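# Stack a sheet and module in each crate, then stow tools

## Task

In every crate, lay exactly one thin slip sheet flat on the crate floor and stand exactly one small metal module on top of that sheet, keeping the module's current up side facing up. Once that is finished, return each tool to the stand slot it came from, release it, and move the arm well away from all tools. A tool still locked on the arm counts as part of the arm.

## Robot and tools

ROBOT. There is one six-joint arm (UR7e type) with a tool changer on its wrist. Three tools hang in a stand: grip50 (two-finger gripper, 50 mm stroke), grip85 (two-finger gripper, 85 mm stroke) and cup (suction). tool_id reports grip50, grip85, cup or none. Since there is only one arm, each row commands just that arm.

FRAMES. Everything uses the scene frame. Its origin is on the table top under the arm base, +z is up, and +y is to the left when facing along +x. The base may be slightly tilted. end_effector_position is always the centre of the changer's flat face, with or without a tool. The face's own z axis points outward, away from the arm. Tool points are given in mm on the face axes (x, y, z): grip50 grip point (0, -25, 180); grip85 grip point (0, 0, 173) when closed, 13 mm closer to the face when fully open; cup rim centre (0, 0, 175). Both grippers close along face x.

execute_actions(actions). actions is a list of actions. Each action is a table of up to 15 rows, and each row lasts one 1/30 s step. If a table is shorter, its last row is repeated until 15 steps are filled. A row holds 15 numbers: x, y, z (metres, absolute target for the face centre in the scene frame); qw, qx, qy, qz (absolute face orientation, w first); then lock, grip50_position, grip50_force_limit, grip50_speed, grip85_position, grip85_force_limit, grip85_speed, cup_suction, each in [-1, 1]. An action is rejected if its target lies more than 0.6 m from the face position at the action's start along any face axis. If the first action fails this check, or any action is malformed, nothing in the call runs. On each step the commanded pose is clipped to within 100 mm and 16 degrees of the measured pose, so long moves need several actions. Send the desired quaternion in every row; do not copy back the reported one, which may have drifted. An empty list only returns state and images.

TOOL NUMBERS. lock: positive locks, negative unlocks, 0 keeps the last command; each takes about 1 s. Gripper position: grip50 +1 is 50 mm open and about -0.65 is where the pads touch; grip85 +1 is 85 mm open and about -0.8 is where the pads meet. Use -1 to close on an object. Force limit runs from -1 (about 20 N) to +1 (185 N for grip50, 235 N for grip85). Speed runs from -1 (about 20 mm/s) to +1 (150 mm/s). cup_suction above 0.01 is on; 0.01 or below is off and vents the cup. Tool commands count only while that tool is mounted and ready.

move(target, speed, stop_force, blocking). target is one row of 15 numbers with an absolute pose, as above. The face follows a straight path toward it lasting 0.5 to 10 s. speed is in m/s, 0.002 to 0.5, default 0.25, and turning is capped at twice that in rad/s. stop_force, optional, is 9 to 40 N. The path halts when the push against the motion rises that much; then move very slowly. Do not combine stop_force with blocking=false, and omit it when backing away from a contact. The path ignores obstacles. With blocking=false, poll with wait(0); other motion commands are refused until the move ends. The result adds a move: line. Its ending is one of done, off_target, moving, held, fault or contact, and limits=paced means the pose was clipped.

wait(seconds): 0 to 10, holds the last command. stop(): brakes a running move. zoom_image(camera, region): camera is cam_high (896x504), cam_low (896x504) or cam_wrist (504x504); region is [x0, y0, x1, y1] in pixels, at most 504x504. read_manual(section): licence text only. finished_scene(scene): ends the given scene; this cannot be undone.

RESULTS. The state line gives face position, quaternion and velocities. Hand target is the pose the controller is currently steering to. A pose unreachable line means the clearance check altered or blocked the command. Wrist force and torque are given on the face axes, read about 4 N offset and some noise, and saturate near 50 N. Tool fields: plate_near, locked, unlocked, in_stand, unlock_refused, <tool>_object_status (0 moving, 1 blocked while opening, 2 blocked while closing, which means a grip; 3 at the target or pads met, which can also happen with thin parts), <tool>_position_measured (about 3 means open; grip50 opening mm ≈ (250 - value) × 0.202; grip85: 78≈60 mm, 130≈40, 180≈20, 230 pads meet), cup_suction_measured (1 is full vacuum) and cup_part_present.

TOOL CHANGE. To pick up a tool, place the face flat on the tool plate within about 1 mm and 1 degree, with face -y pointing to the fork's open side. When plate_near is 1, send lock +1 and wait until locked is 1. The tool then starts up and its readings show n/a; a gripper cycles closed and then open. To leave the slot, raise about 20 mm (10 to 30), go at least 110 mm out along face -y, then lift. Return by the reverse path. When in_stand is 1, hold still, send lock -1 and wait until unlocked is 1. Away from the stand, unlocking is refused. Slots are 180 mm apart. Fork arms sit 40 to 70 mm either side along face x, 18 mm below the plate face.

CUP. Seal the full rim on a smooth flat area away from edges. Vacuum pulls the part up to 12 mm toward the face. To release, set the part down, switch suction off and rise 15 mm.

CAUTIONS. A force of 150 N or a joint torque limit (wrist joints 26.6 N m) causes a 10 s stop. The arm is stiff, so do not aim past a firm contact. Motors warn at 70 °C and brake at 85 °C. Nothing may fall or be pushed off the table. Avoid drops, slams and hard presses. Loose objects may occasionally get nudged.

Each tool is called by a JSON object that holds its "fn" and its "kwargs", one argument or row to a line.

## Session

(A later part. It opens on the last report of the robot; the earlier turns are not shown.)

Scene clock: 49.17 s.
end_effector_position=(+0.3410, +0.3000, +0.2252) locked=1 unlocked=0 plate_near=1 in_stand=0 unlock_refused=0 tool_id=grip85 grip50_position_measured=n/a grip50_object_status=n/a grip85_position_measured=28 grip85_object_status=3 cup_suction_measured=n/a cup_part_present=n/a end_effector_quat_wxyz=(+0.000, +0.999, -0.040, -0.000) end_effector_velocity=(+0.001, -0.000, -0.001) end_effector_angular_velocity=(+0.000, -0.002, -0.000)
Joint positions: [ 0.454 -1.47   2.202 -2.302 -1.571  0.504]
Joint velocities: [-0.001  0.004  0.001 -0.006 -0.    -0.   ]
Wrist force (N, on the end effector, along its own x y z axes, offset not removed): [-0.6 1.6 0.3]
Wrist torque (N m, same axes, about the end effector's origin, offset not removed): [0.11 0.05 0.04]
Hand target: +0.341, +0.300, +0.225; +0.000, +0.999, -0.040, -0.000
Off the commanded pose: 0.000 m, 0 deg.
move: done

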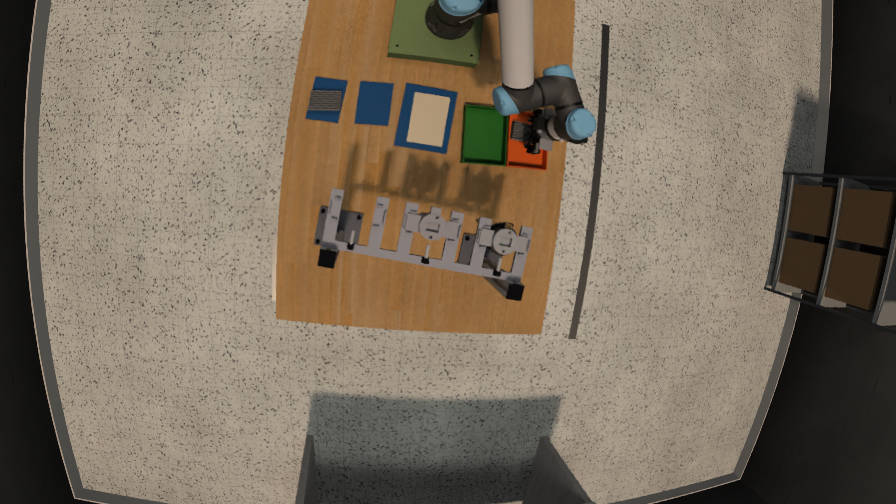

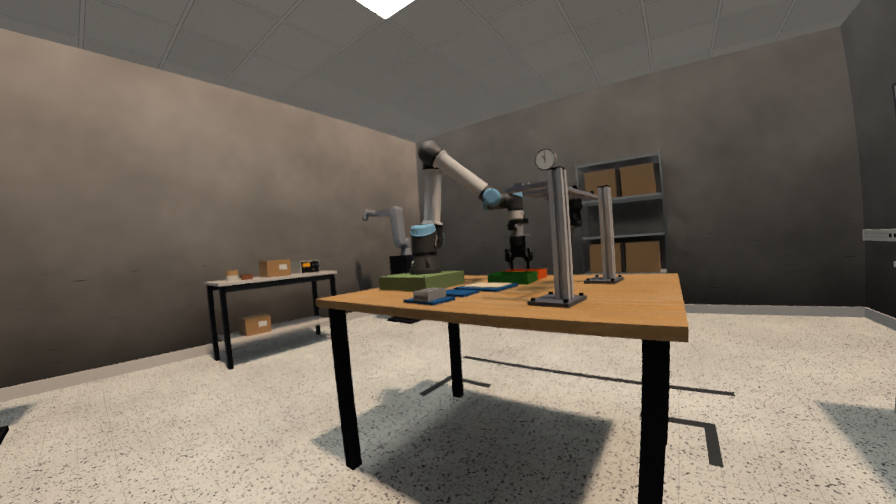

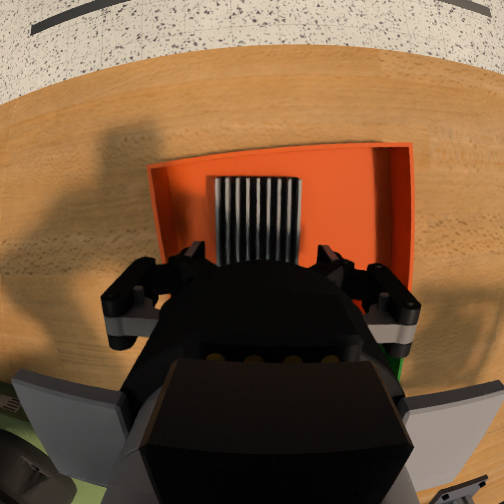

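{"fn": "move", "kwargs": {
  "target": [0.3395,0.30,0.194,0,0.999,-0.033,0,0,1,0,0,0.8,-0.7,0,0],
  "speed": 0.03
}}

{"fn": "move", "kwargs": {
  "target": [0.3395,0.30,0.194,0,0.999,-0.033,0,0,1,0,0,-1,-0.7,0,0]
}}

{"fn": "move", "kwargs": {
  "target": [0.3395,0.30,0.255,0,0.999,-0.033,0,0,1,0,0,-1,-0.7,0,0],
  "speed": 0.1
}}

{"fn": "move", "kwargs": {
  "target": [0.31,-0.195,0.24,0,1,0.017,0,0,1,0,0,-1,-0.7,0,0]
}}

{"fn": "move", "kwargs": {
  "target": [0.31,-0.195,0.205,0,1,0.017,0,0,1,0,0,-1,-0.7,0,0],
  "speed": 0.05
}}

{"fn": "move", "kwargs": {
  "target": [0.31,-0.195,0.195,0,1,0.017,0,0,1,0,0,-1,-0.7,0,0],
  "speed": 0.005,
  "stop_force": 10
}}

{"fn": "move", "kwargs": {
  "target": [0.31,-0.195,0.2015,0,1,0.017,0,0,1,0,0,1,-0.7,0,0]
}}

{"fn": "move", "kwargs": {
  "target": [0.31,-0.195,0.25,0,1,0.017,0,0,1,0,0,1,-0.7,0,0],
  "speed": 0.1
}}

{"fn": "move", "kwargs": {
  "target": [0.47,-0.182,0.38,0,0.742,0.670,0,0,1,0,0,1,-0.5,0,0],
  "speed": 0.35
}}

Scene clock: 53.80 s.
end_effector_position=(+0.3395, +0.3000, +0.1942) locked=1 unlocked=0 plate_near=1 in_stand=0 unlock_refused=0 tool_id=grip85 grip50_position_measured=n/a grip50_object_status=n/a grip85_position_measured=28 grip85_object_status=3 cup_suction_measured=n/a cup_part_present=n/a end_effector_quat_wxyz=(+0.000, +0.999, -0.033, -0.000) end_effector_velocity=(-0.000, +0.000, -0.001) end_effector_angular_velocity=(+0.000, -0.001, +0.000)
Joint positions: [ 0.455 -1.408  2.239 -2.401 -1.571  0.491]
Joint velocities: [ 0.     0.003  0.002 -0.005  0.     0.   ]
Wrist force (N, on the end effector, along its own x y z axes, offset not removed): [3.0 -0.6 1.8]
Wrist torque (N m, same axes, about the end effector's origin, offset not removed): [-0.21 -0.16 0.17]
Hand target: +0.339, +0.300, +0.194; +0.000, +0.999, -0.033, -0.000
Off the commanded pose: 0.000 m, 0 deg.
move: done

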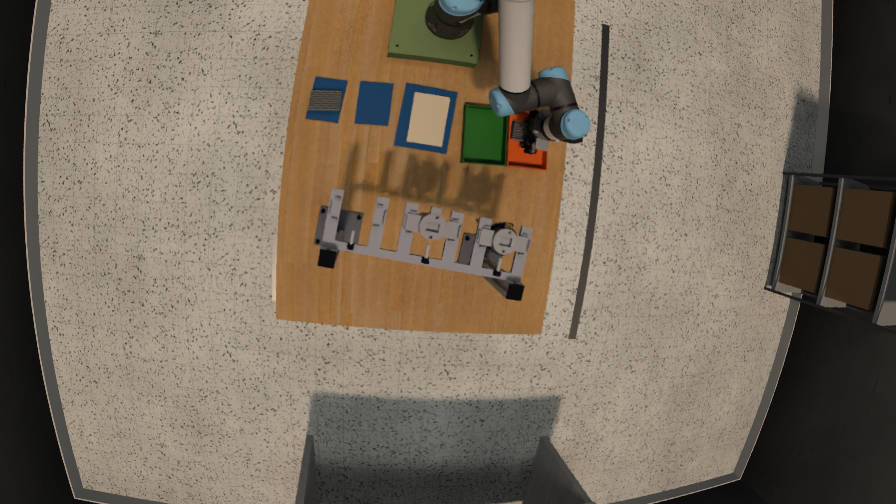

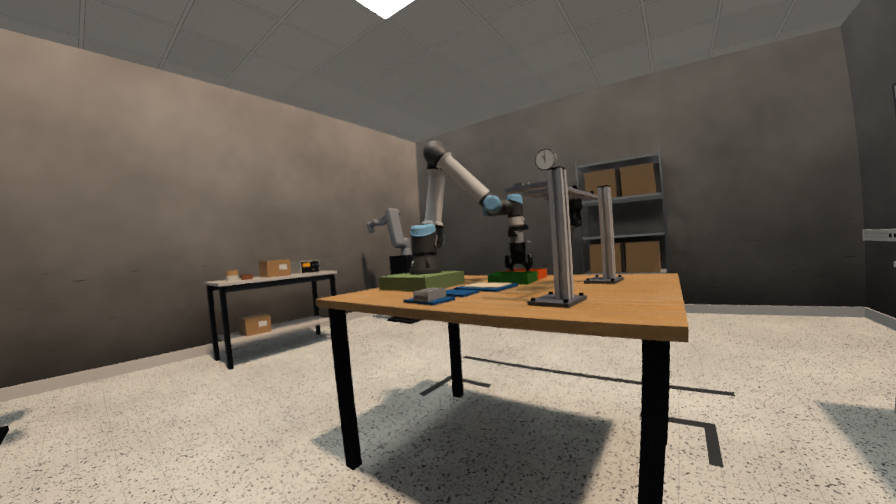

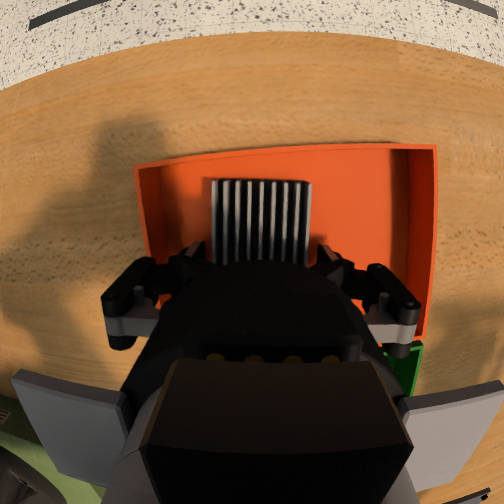

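Scene clock: 54.50 s.
end_effector_position=(+0.3395, +0.3000, +0.1940) locked=1 unlocked=0 plate_near=1 in_stand=0 unlock_refused=0 tool_id=grip85 grip50_position_measured=n/a grip50_object_status=n/a grip85_position_measured=79 grip85_object_status=2 cup_suction_measured=n/a cup_part_present=n/a end_effector_quat_wxyz=(-0.000, +0.999, -0.033, +0.000) end_effector_velocity=(-0.000, +0.000, -0.000) end_effector_angular_velocity=(+0.000, +0.001, +0.001)
Joint positions: [ 0.455 -1.408  2.239 -2.401 -1.571  0.491]
Joint velocities: [ 0.001  0.     0.     0.     0.    -0.001]
Wrist force (N, on the end effector, along its own x y z axes, offset not removed): [-5.9 4.4 -29.3]
Wrist torque (N m, same axes, about the end effector's origin, offset not removed): [-0.49 -1.10 0.16]
Hand target: +0.339, +0.300, +0.194; +0.000, +0.999, -0.033, -0.000
Off the commanded pose: 0.000 m, 0 deg.
move: done

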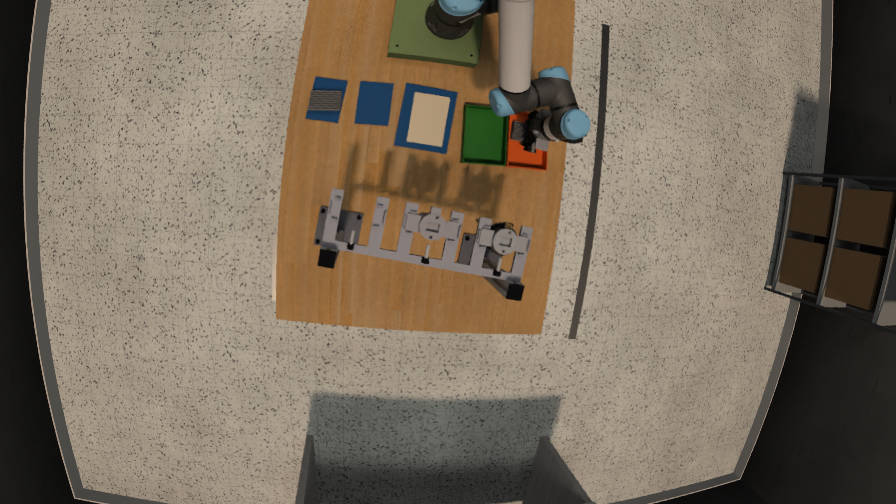

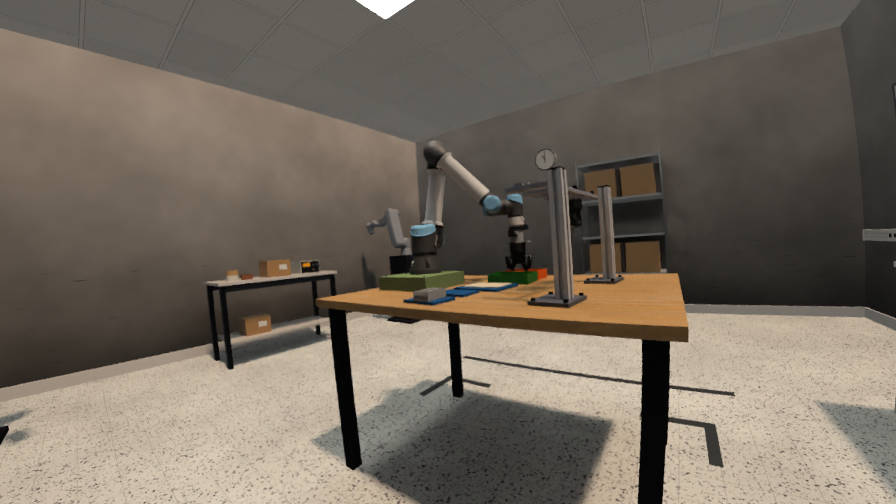

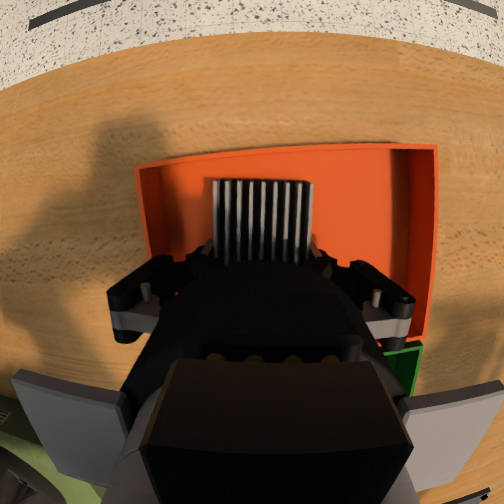

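Scene clock: 55.53 s.
end_effector_position=(+0.3395, +0.3001, +0.2547) locked=1 unlocked=0 plate_near=1 in_stand=0 unlock_refused=0 tool_id=grip85 grip50_position_measured=n/a grip50_object_status=n/a grip85_position_measured=79 grip85_object_status=2 cup_suction_measured=n/a cup_part_present=n/a end_effector_quat_wxyz=(-0.000, +0.999, -0.033, +0.000) end_effector_velocity=(+0.001, -0.000, +0.002) end_effector_angular_velocity=(+0.001, -0.001, -0.000)
Joint positions: [ 0.455 -1.526  2.166 -2.21  -1.571  0.491]
Joint velocities: [-0.001 -0.003 -0.004  0.006  0.    -0.001]
Wrist force (N, on the end effector, along its own x y z axes, offset not removed): [-3.3 -0.7 1.2]
Wrist torque (N m, same axes, about the end effector's origin, offset not removed): [-0.03 0.33 -0.06]
Hand target: +0.340, +0.300, +0.255; -0.000, +0.999, -0.033, +0.000
Off the commanded pose: 0.000 m, 0 deg.
move: done

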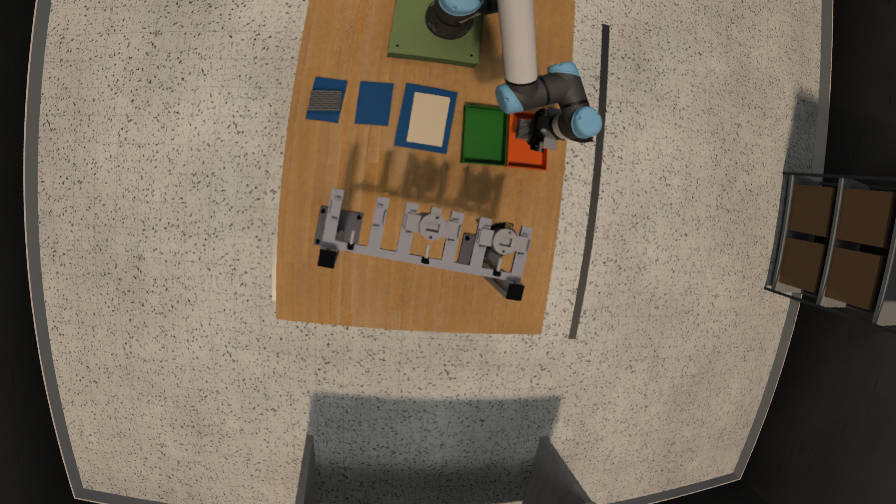

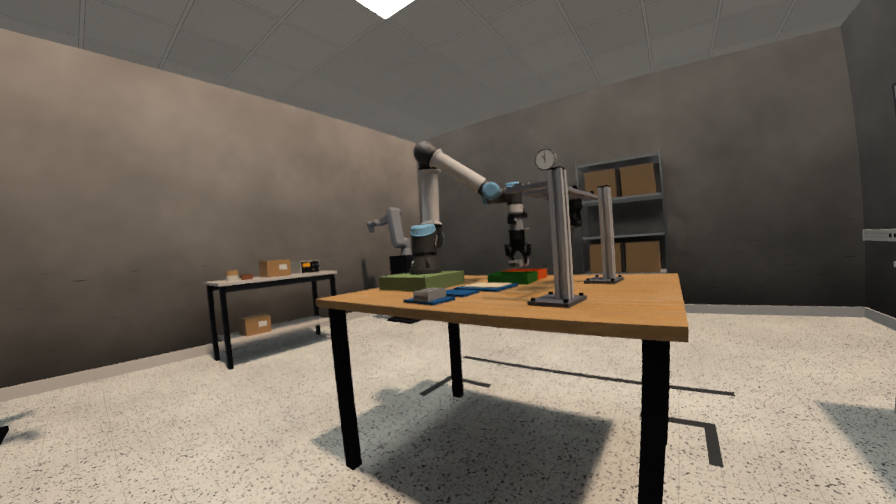

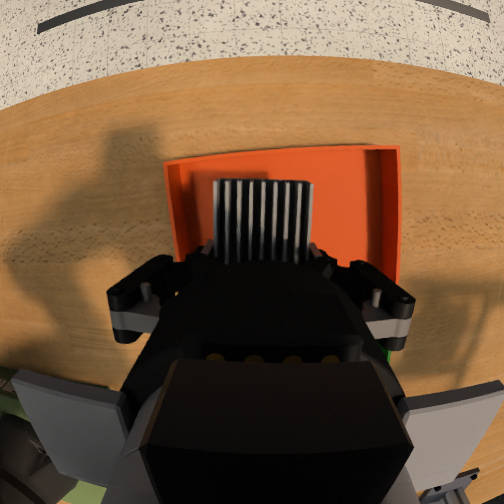

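Scene clock: 58.10 s.
end_effector_position=(+0.3113, -0.1939, +0.2400) locked=1 unlocked=0 plate_near=1 in_stand=0 unlock_refused=0 tool_id=grip85 grip50_position_measured=n/a grip50_object_status=n/a grip85_position_measured=79 grip85_object_status=2 cup_suction_measured=n/a cup_part_present=n/a end_effector_quat_wxyz=(-0.001, +1.000, +0.017, +0.001) end_effector_velocity=(+0.000, -0.002, -0.000) end_effector_angular_velocity=(-0.000, -0.000, -0.001)
Joint positions: [-0.9   -1.724  2.397 -2.243 -1.568 -0.964]
Joint velocities: [-0.002  0.004 -0.003 -0.001  0.    -0.002]
Wrist force (N, on the end effector, along its own x y z axes, offset not removed): [0.6 1.5 -0.7]
Wrist torque (N m, same axes, about the end effector's origin, offset not removed): [0.15 0.03 0.02]
Hand target: +0.311, -0.194, +0.240; -0.001, +1.000, +0.017, +0.001
Off the commanded pose: 0.002 m, 0 deg.
move: done

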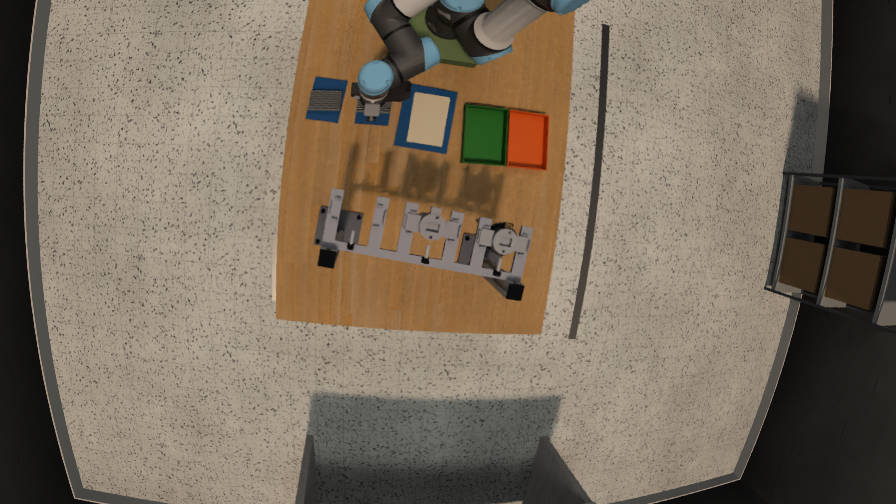

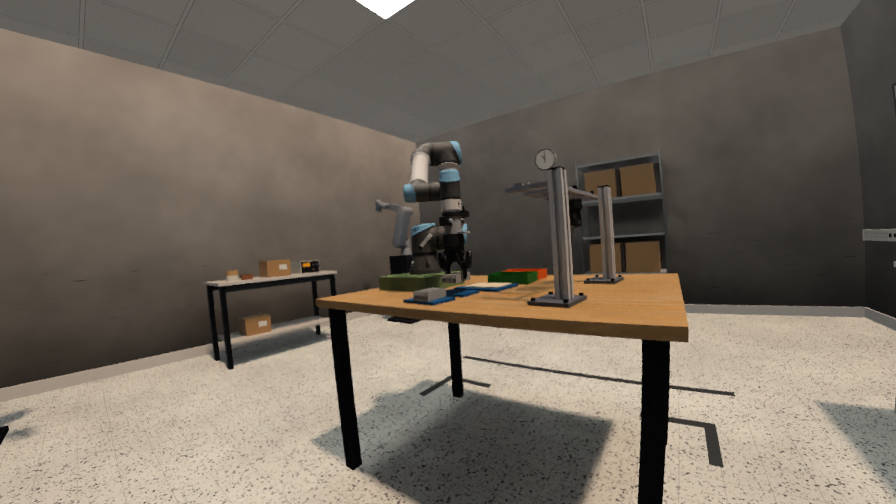

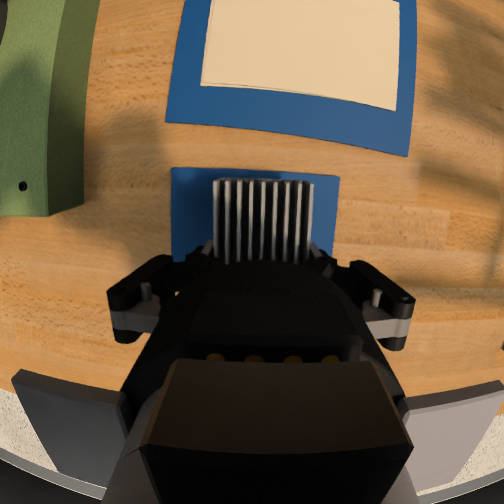

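Scene clock: 59.17 s.
end_effector_position=(+0.3100, -0.1950, +0.2052) locked=1 unlocked=0 plate_near=1 in_stand=0 unlock_refused=0 tool_id=grip85 grip50_position_measured=n/a grip50_object_status=n/a grip85_position_measured=79 grip85_object_status=2 cup_suction_measured=n/a cup_part_present=n/a end_effector_quat_wxyz=(-0.000, +1.000, +0.017, +0.000) end_effector_velocity=(+0.000, -0.000, -0.002) end_effector_angular_velocity=(-0.000, +0.000, +0.002)
Joint positions: [-0.903 -1.642  2.448 -2.377 -1.571 -0.968]
Joint velocities: [ 0.001  0.005  0.002 -0.007 -0.    -0.002]
Wrist force (N, on the end effector, along its own x y z axes, offset not removed): [-1.6 -1.3 3.2]
Wrist torque (N m, same axes, about the end effector's origin, offset not removed): [0.00 0.07 -0.02]
Hand target: +0.310, -0.195, +0.205; -0.000, +1.000, +0.017, +0.000
Off the commanded pose: 0.000 m, 0 deg.
move: done

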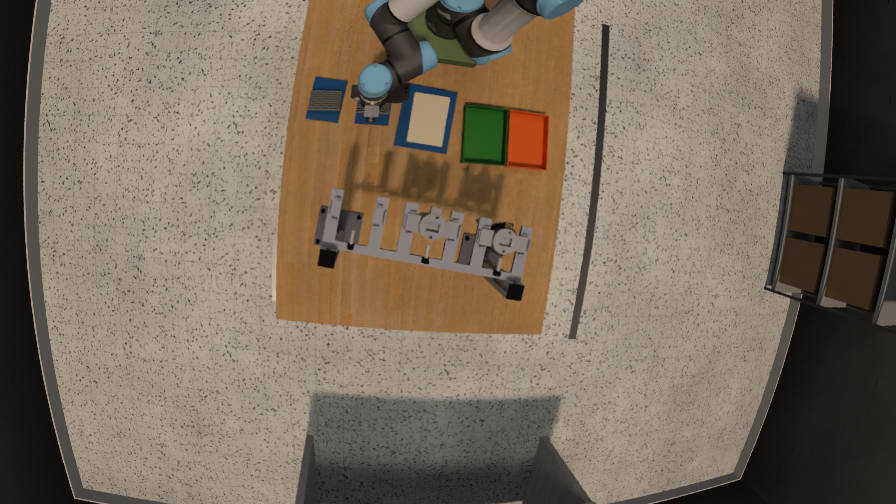

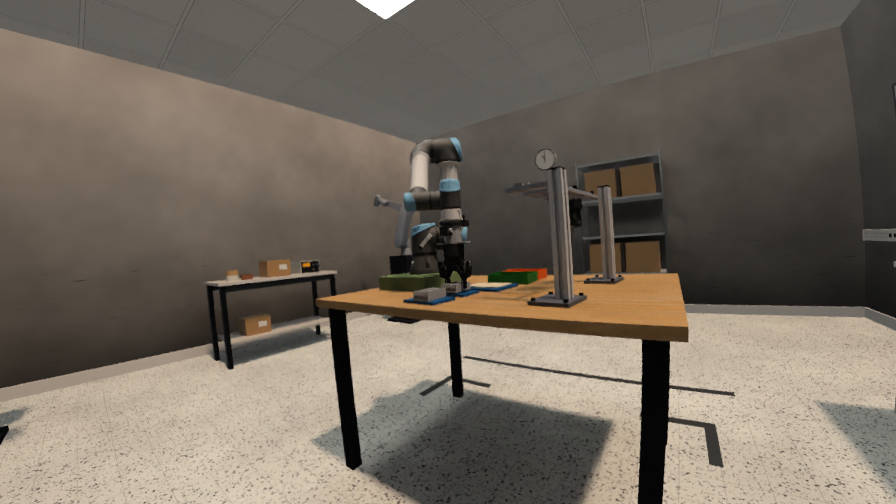

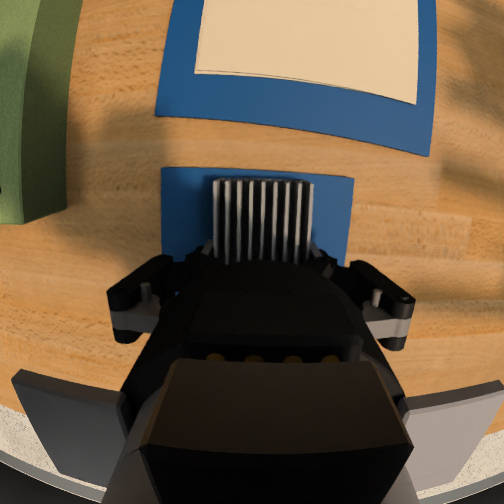

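Scene clock: 60.40 s.
end_effector_position=(+0.3100, -0.1950, +0.2008) locked=1 unlocked=0 plate_near=1 in_stand=0 unlock_refused=0 tool_id=grip85 grip50_position_measured=n/a grip50_object_status=n/a grip85_position_measured=79 grip85_object_status=2 cup_suction_measured=n/a cup_part_present=n/a end_effector_quat_wxyz=(-0.000, +1.000, +0.017, -0.000) end_effector_velocity=(-0.001, +0.000, +0.001) end_effector_angular_velocity=(+0.004, +0.003, -0.001)
Joint positions: [-0.903 -1.63   2.453 -2.394 -1.571 -0.968]
Joint velocities: [-0.002 -0.003 -0.001  0.009  0.    -0.001]
Wrist force (N, on the end effector, along its own x y z axes, offset not removed): [0.8 4.8 -20.4]
Wrist torque (N m, same axes, about the end effector's origin, offset not removed): [-0.37 1.46 0.06]
Hand target: +0.310, -0.195, +0.201; -0.000, +1.000, +0.017, +0.000
Off the commanded pose: 0.006 m, 0 deg.
move: contact

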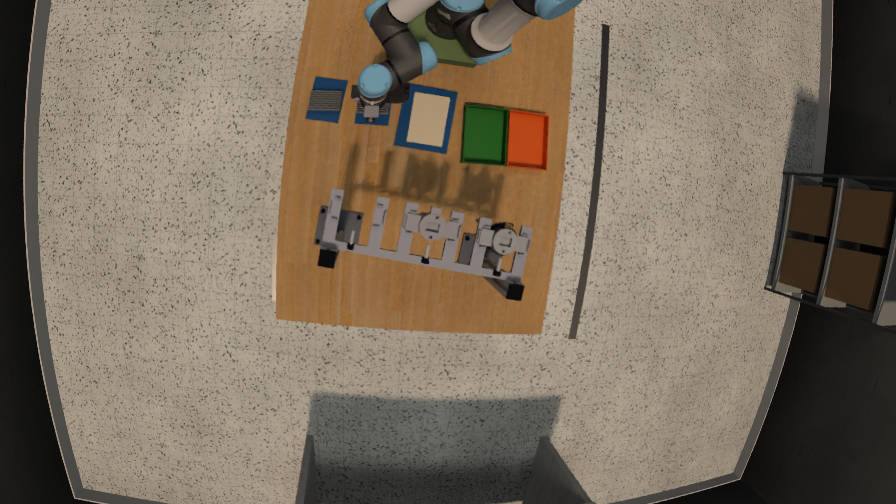

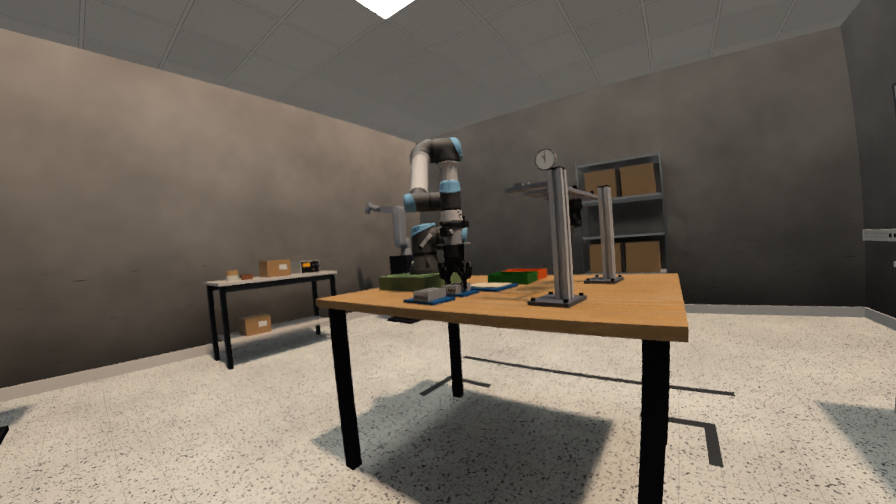

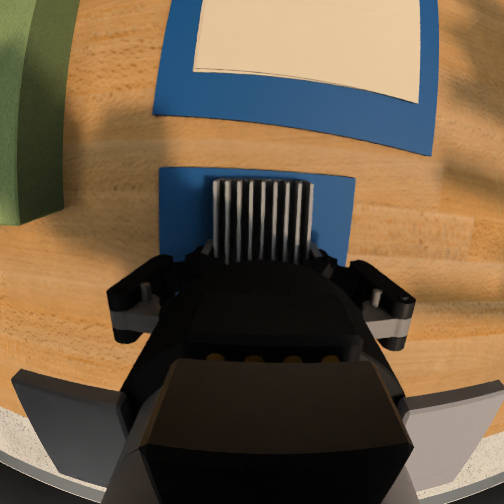

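Scene clock: 61.13 s.
end_effector_position=(+0.3100, -0.1950, +0.2015) locked=1 unlocked=0 plate_near=1 in_stand=0 unlock_refused=0 tool_id=grip85 grip50_position_measured=n/a grip50_object_status=n/a grip85_position_measured=3 grip85_object_status=0 cup_suction_measured=n/a cup_part_present=n/a end_effector_quat_wxyz=(-0.000, +1.000, +0.017, +0.000) end_effector_velocity=(+0.000, +0.000, +0.000) end_effector_angular_velocity=(-0.000, -0.000, +0.001)
Joint positions: [-0.903 -1.632  2.452 -2.392 -1.571 -0.968]
Joint velocities: [ 0.001 -0.001 -0.     0.001  0.     0.   ]
Wrist force (N, on the end effector, along its own x y z axes, offset not removed): [0.6 1.7 -2.5]
Wrist torque (N m, same axes, about the end effector's origin, offset not removed): [0.15 0.00 0.07]
Hand target: +0.310, -0.195, +0.201; +0.000, +1.000, +0.017, +0.000
Off the commanded pose: 0.000 m, 0 deg.
move: done

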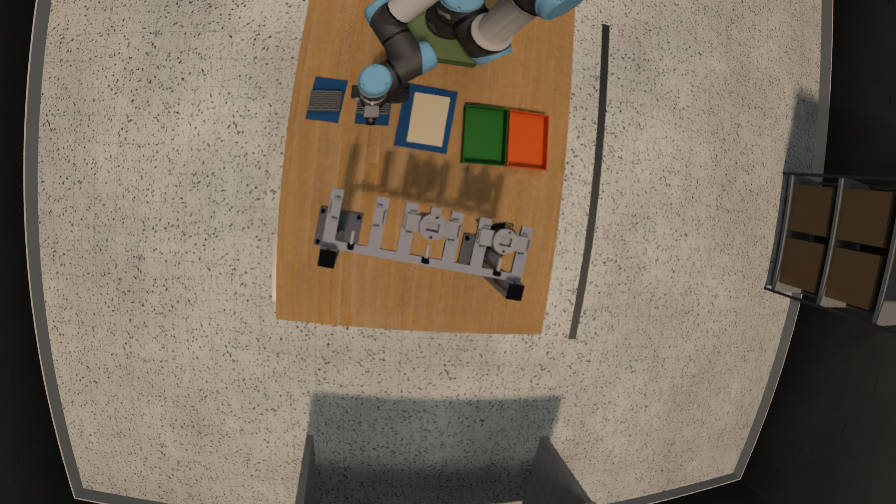

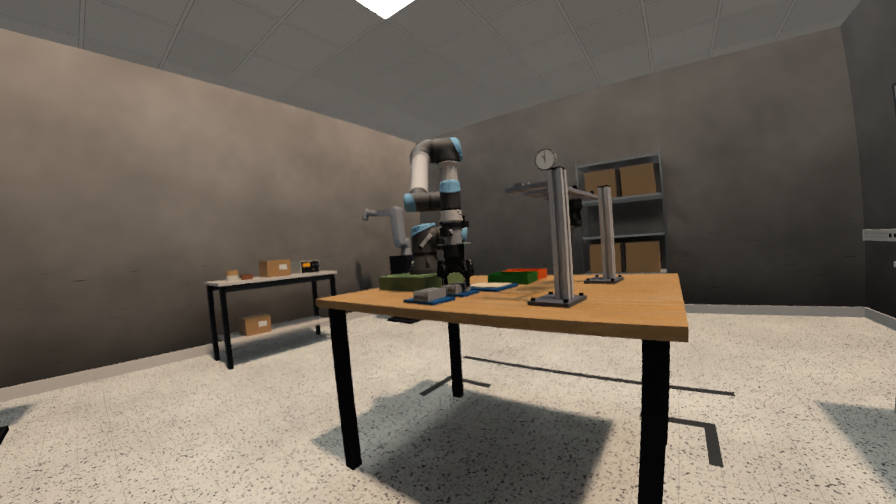

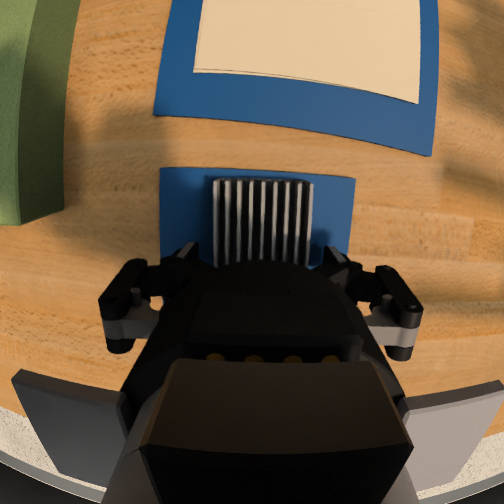

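Scene clock: 62.07 s.
end_effector_position=(+0.3100, -0.1950, +0.2498) locked=1 unlocked=0 plate_near=1 in_stand=0 unlock_refused=0 tool_id=grip85 grip50_position_measured=n/a grip50_object_status=n/a grip85_position_measured=3 grip85_object_status=3 cup_suction_measured=n/a cup_part_present=n/a end_effector_quat_wxyz=(+0.000, +1.000, +0.017, -0.000) end_effector_velocity=(-0.000, +0.000, +0.001) end_effector_angular_velocity=(+0.001, +0.001, +0.000)
Joint positions: [-0.903 -1.746  2.382 -2.207 -1.571 -0.968]
Joint velocities: [-0.    -0.003 -0.002  0.006 -0.    -0.001]
Wrist force (N, on the end effector, along its own x y z axes, offset not removed): [-1.6 4.9 -0.6]
Wrist torque (N m, same axes, about the end effector's origin, offset not removed): [0.44 0.18 -0.01]
Hand target: +0.310, -0.195, +0.250; +0.000, +1.000, +0.017, +0.000
Off the commanded pose: 0.000 m, 0 deg.
move: done

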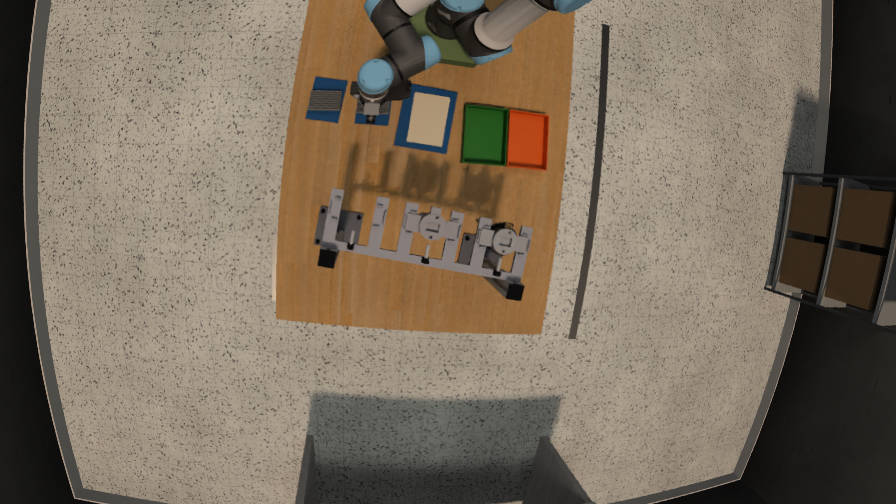

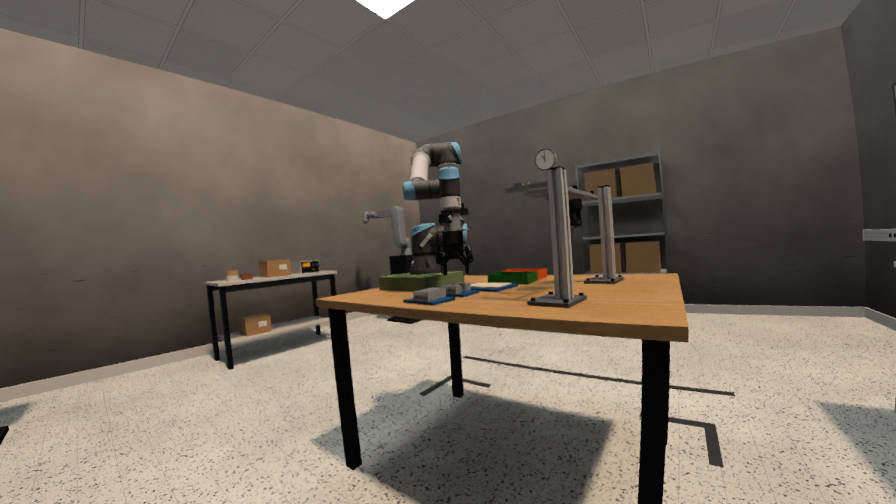

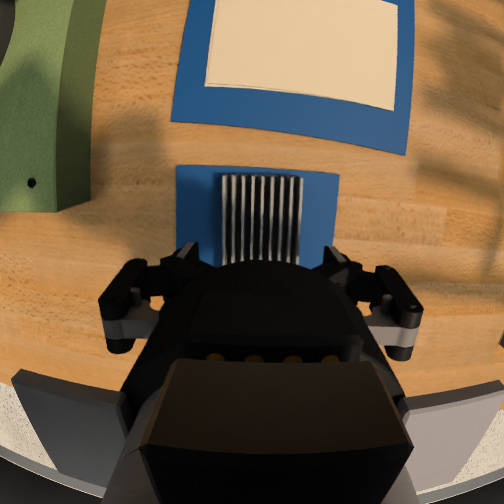

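Scene clock: 64.63 s.
end_effector_position=(+0.4697, -0.1819, +0.3799) locked=1 unlocked=0 plate_near=1 in_stand=0 unlock_refused=0 tool_id=grip85 grip50_position_measured=n/a grip50_object_status=n/a grip85_position_measured=3 grip85_object_status=3 cup_suction_measured=n/a cup_part_present=n/a end_effector_quat_wxyz=(-0.000, +0.742, +0.670, -0.000) end_effector_velocity=(+0.001, -0.000, +0.001) end_effector_angular_velocity=(+0.001, +0.001, +0.010)
Joint positions: [-0.607 -1.548  1.83  -1.852 -1.572 -2.105]
Joint velocities: [ 0.001  0.002 -0.005  0.004  0.    -0.009]
Wrist force (N, on the end effector, along its own x y z axes, offset not removed): [-3.6 -1.4 -1.6]
Wrist torque (N m, same axes, about the end effector's origin, offset not removed): [-0.04 0.29 -0.12]
Hand target: +0.470, -0.182, +0.380; -0.000, +0.742, +0.670, -0.000
Off the commanded pose: 0.000 m, 0 deg.
move: done

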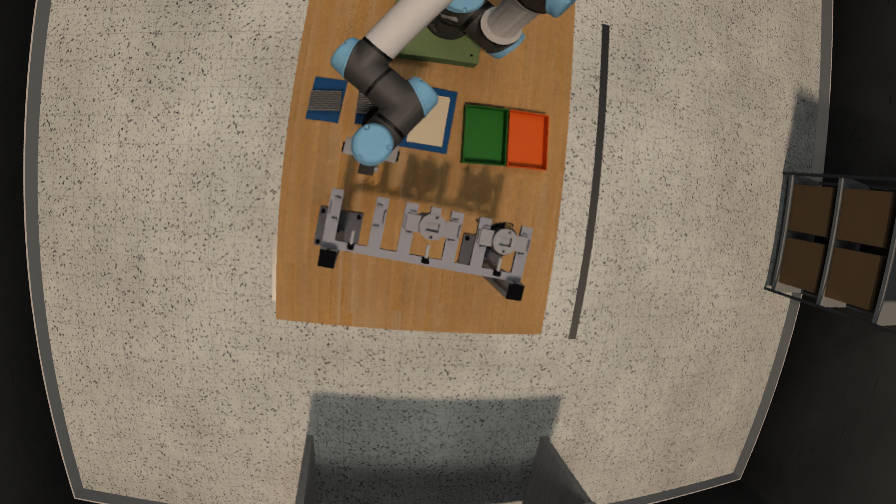

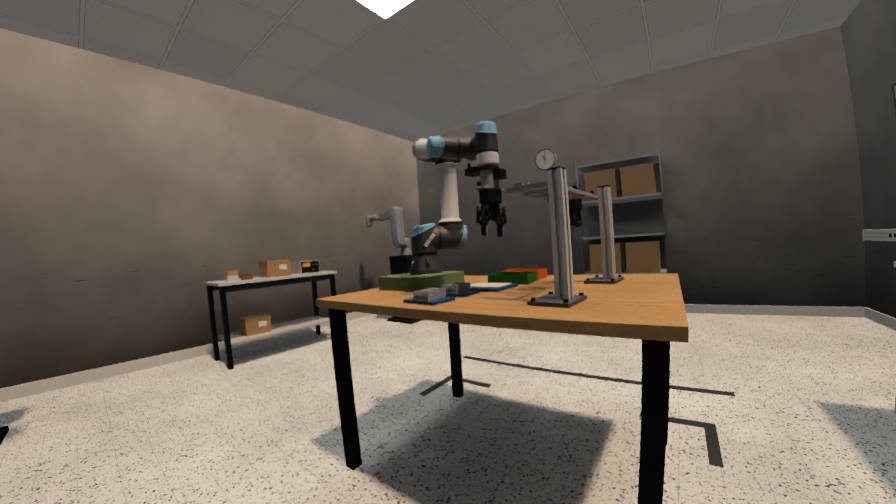

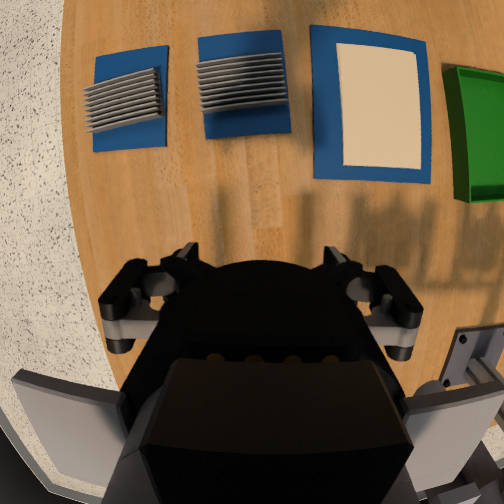

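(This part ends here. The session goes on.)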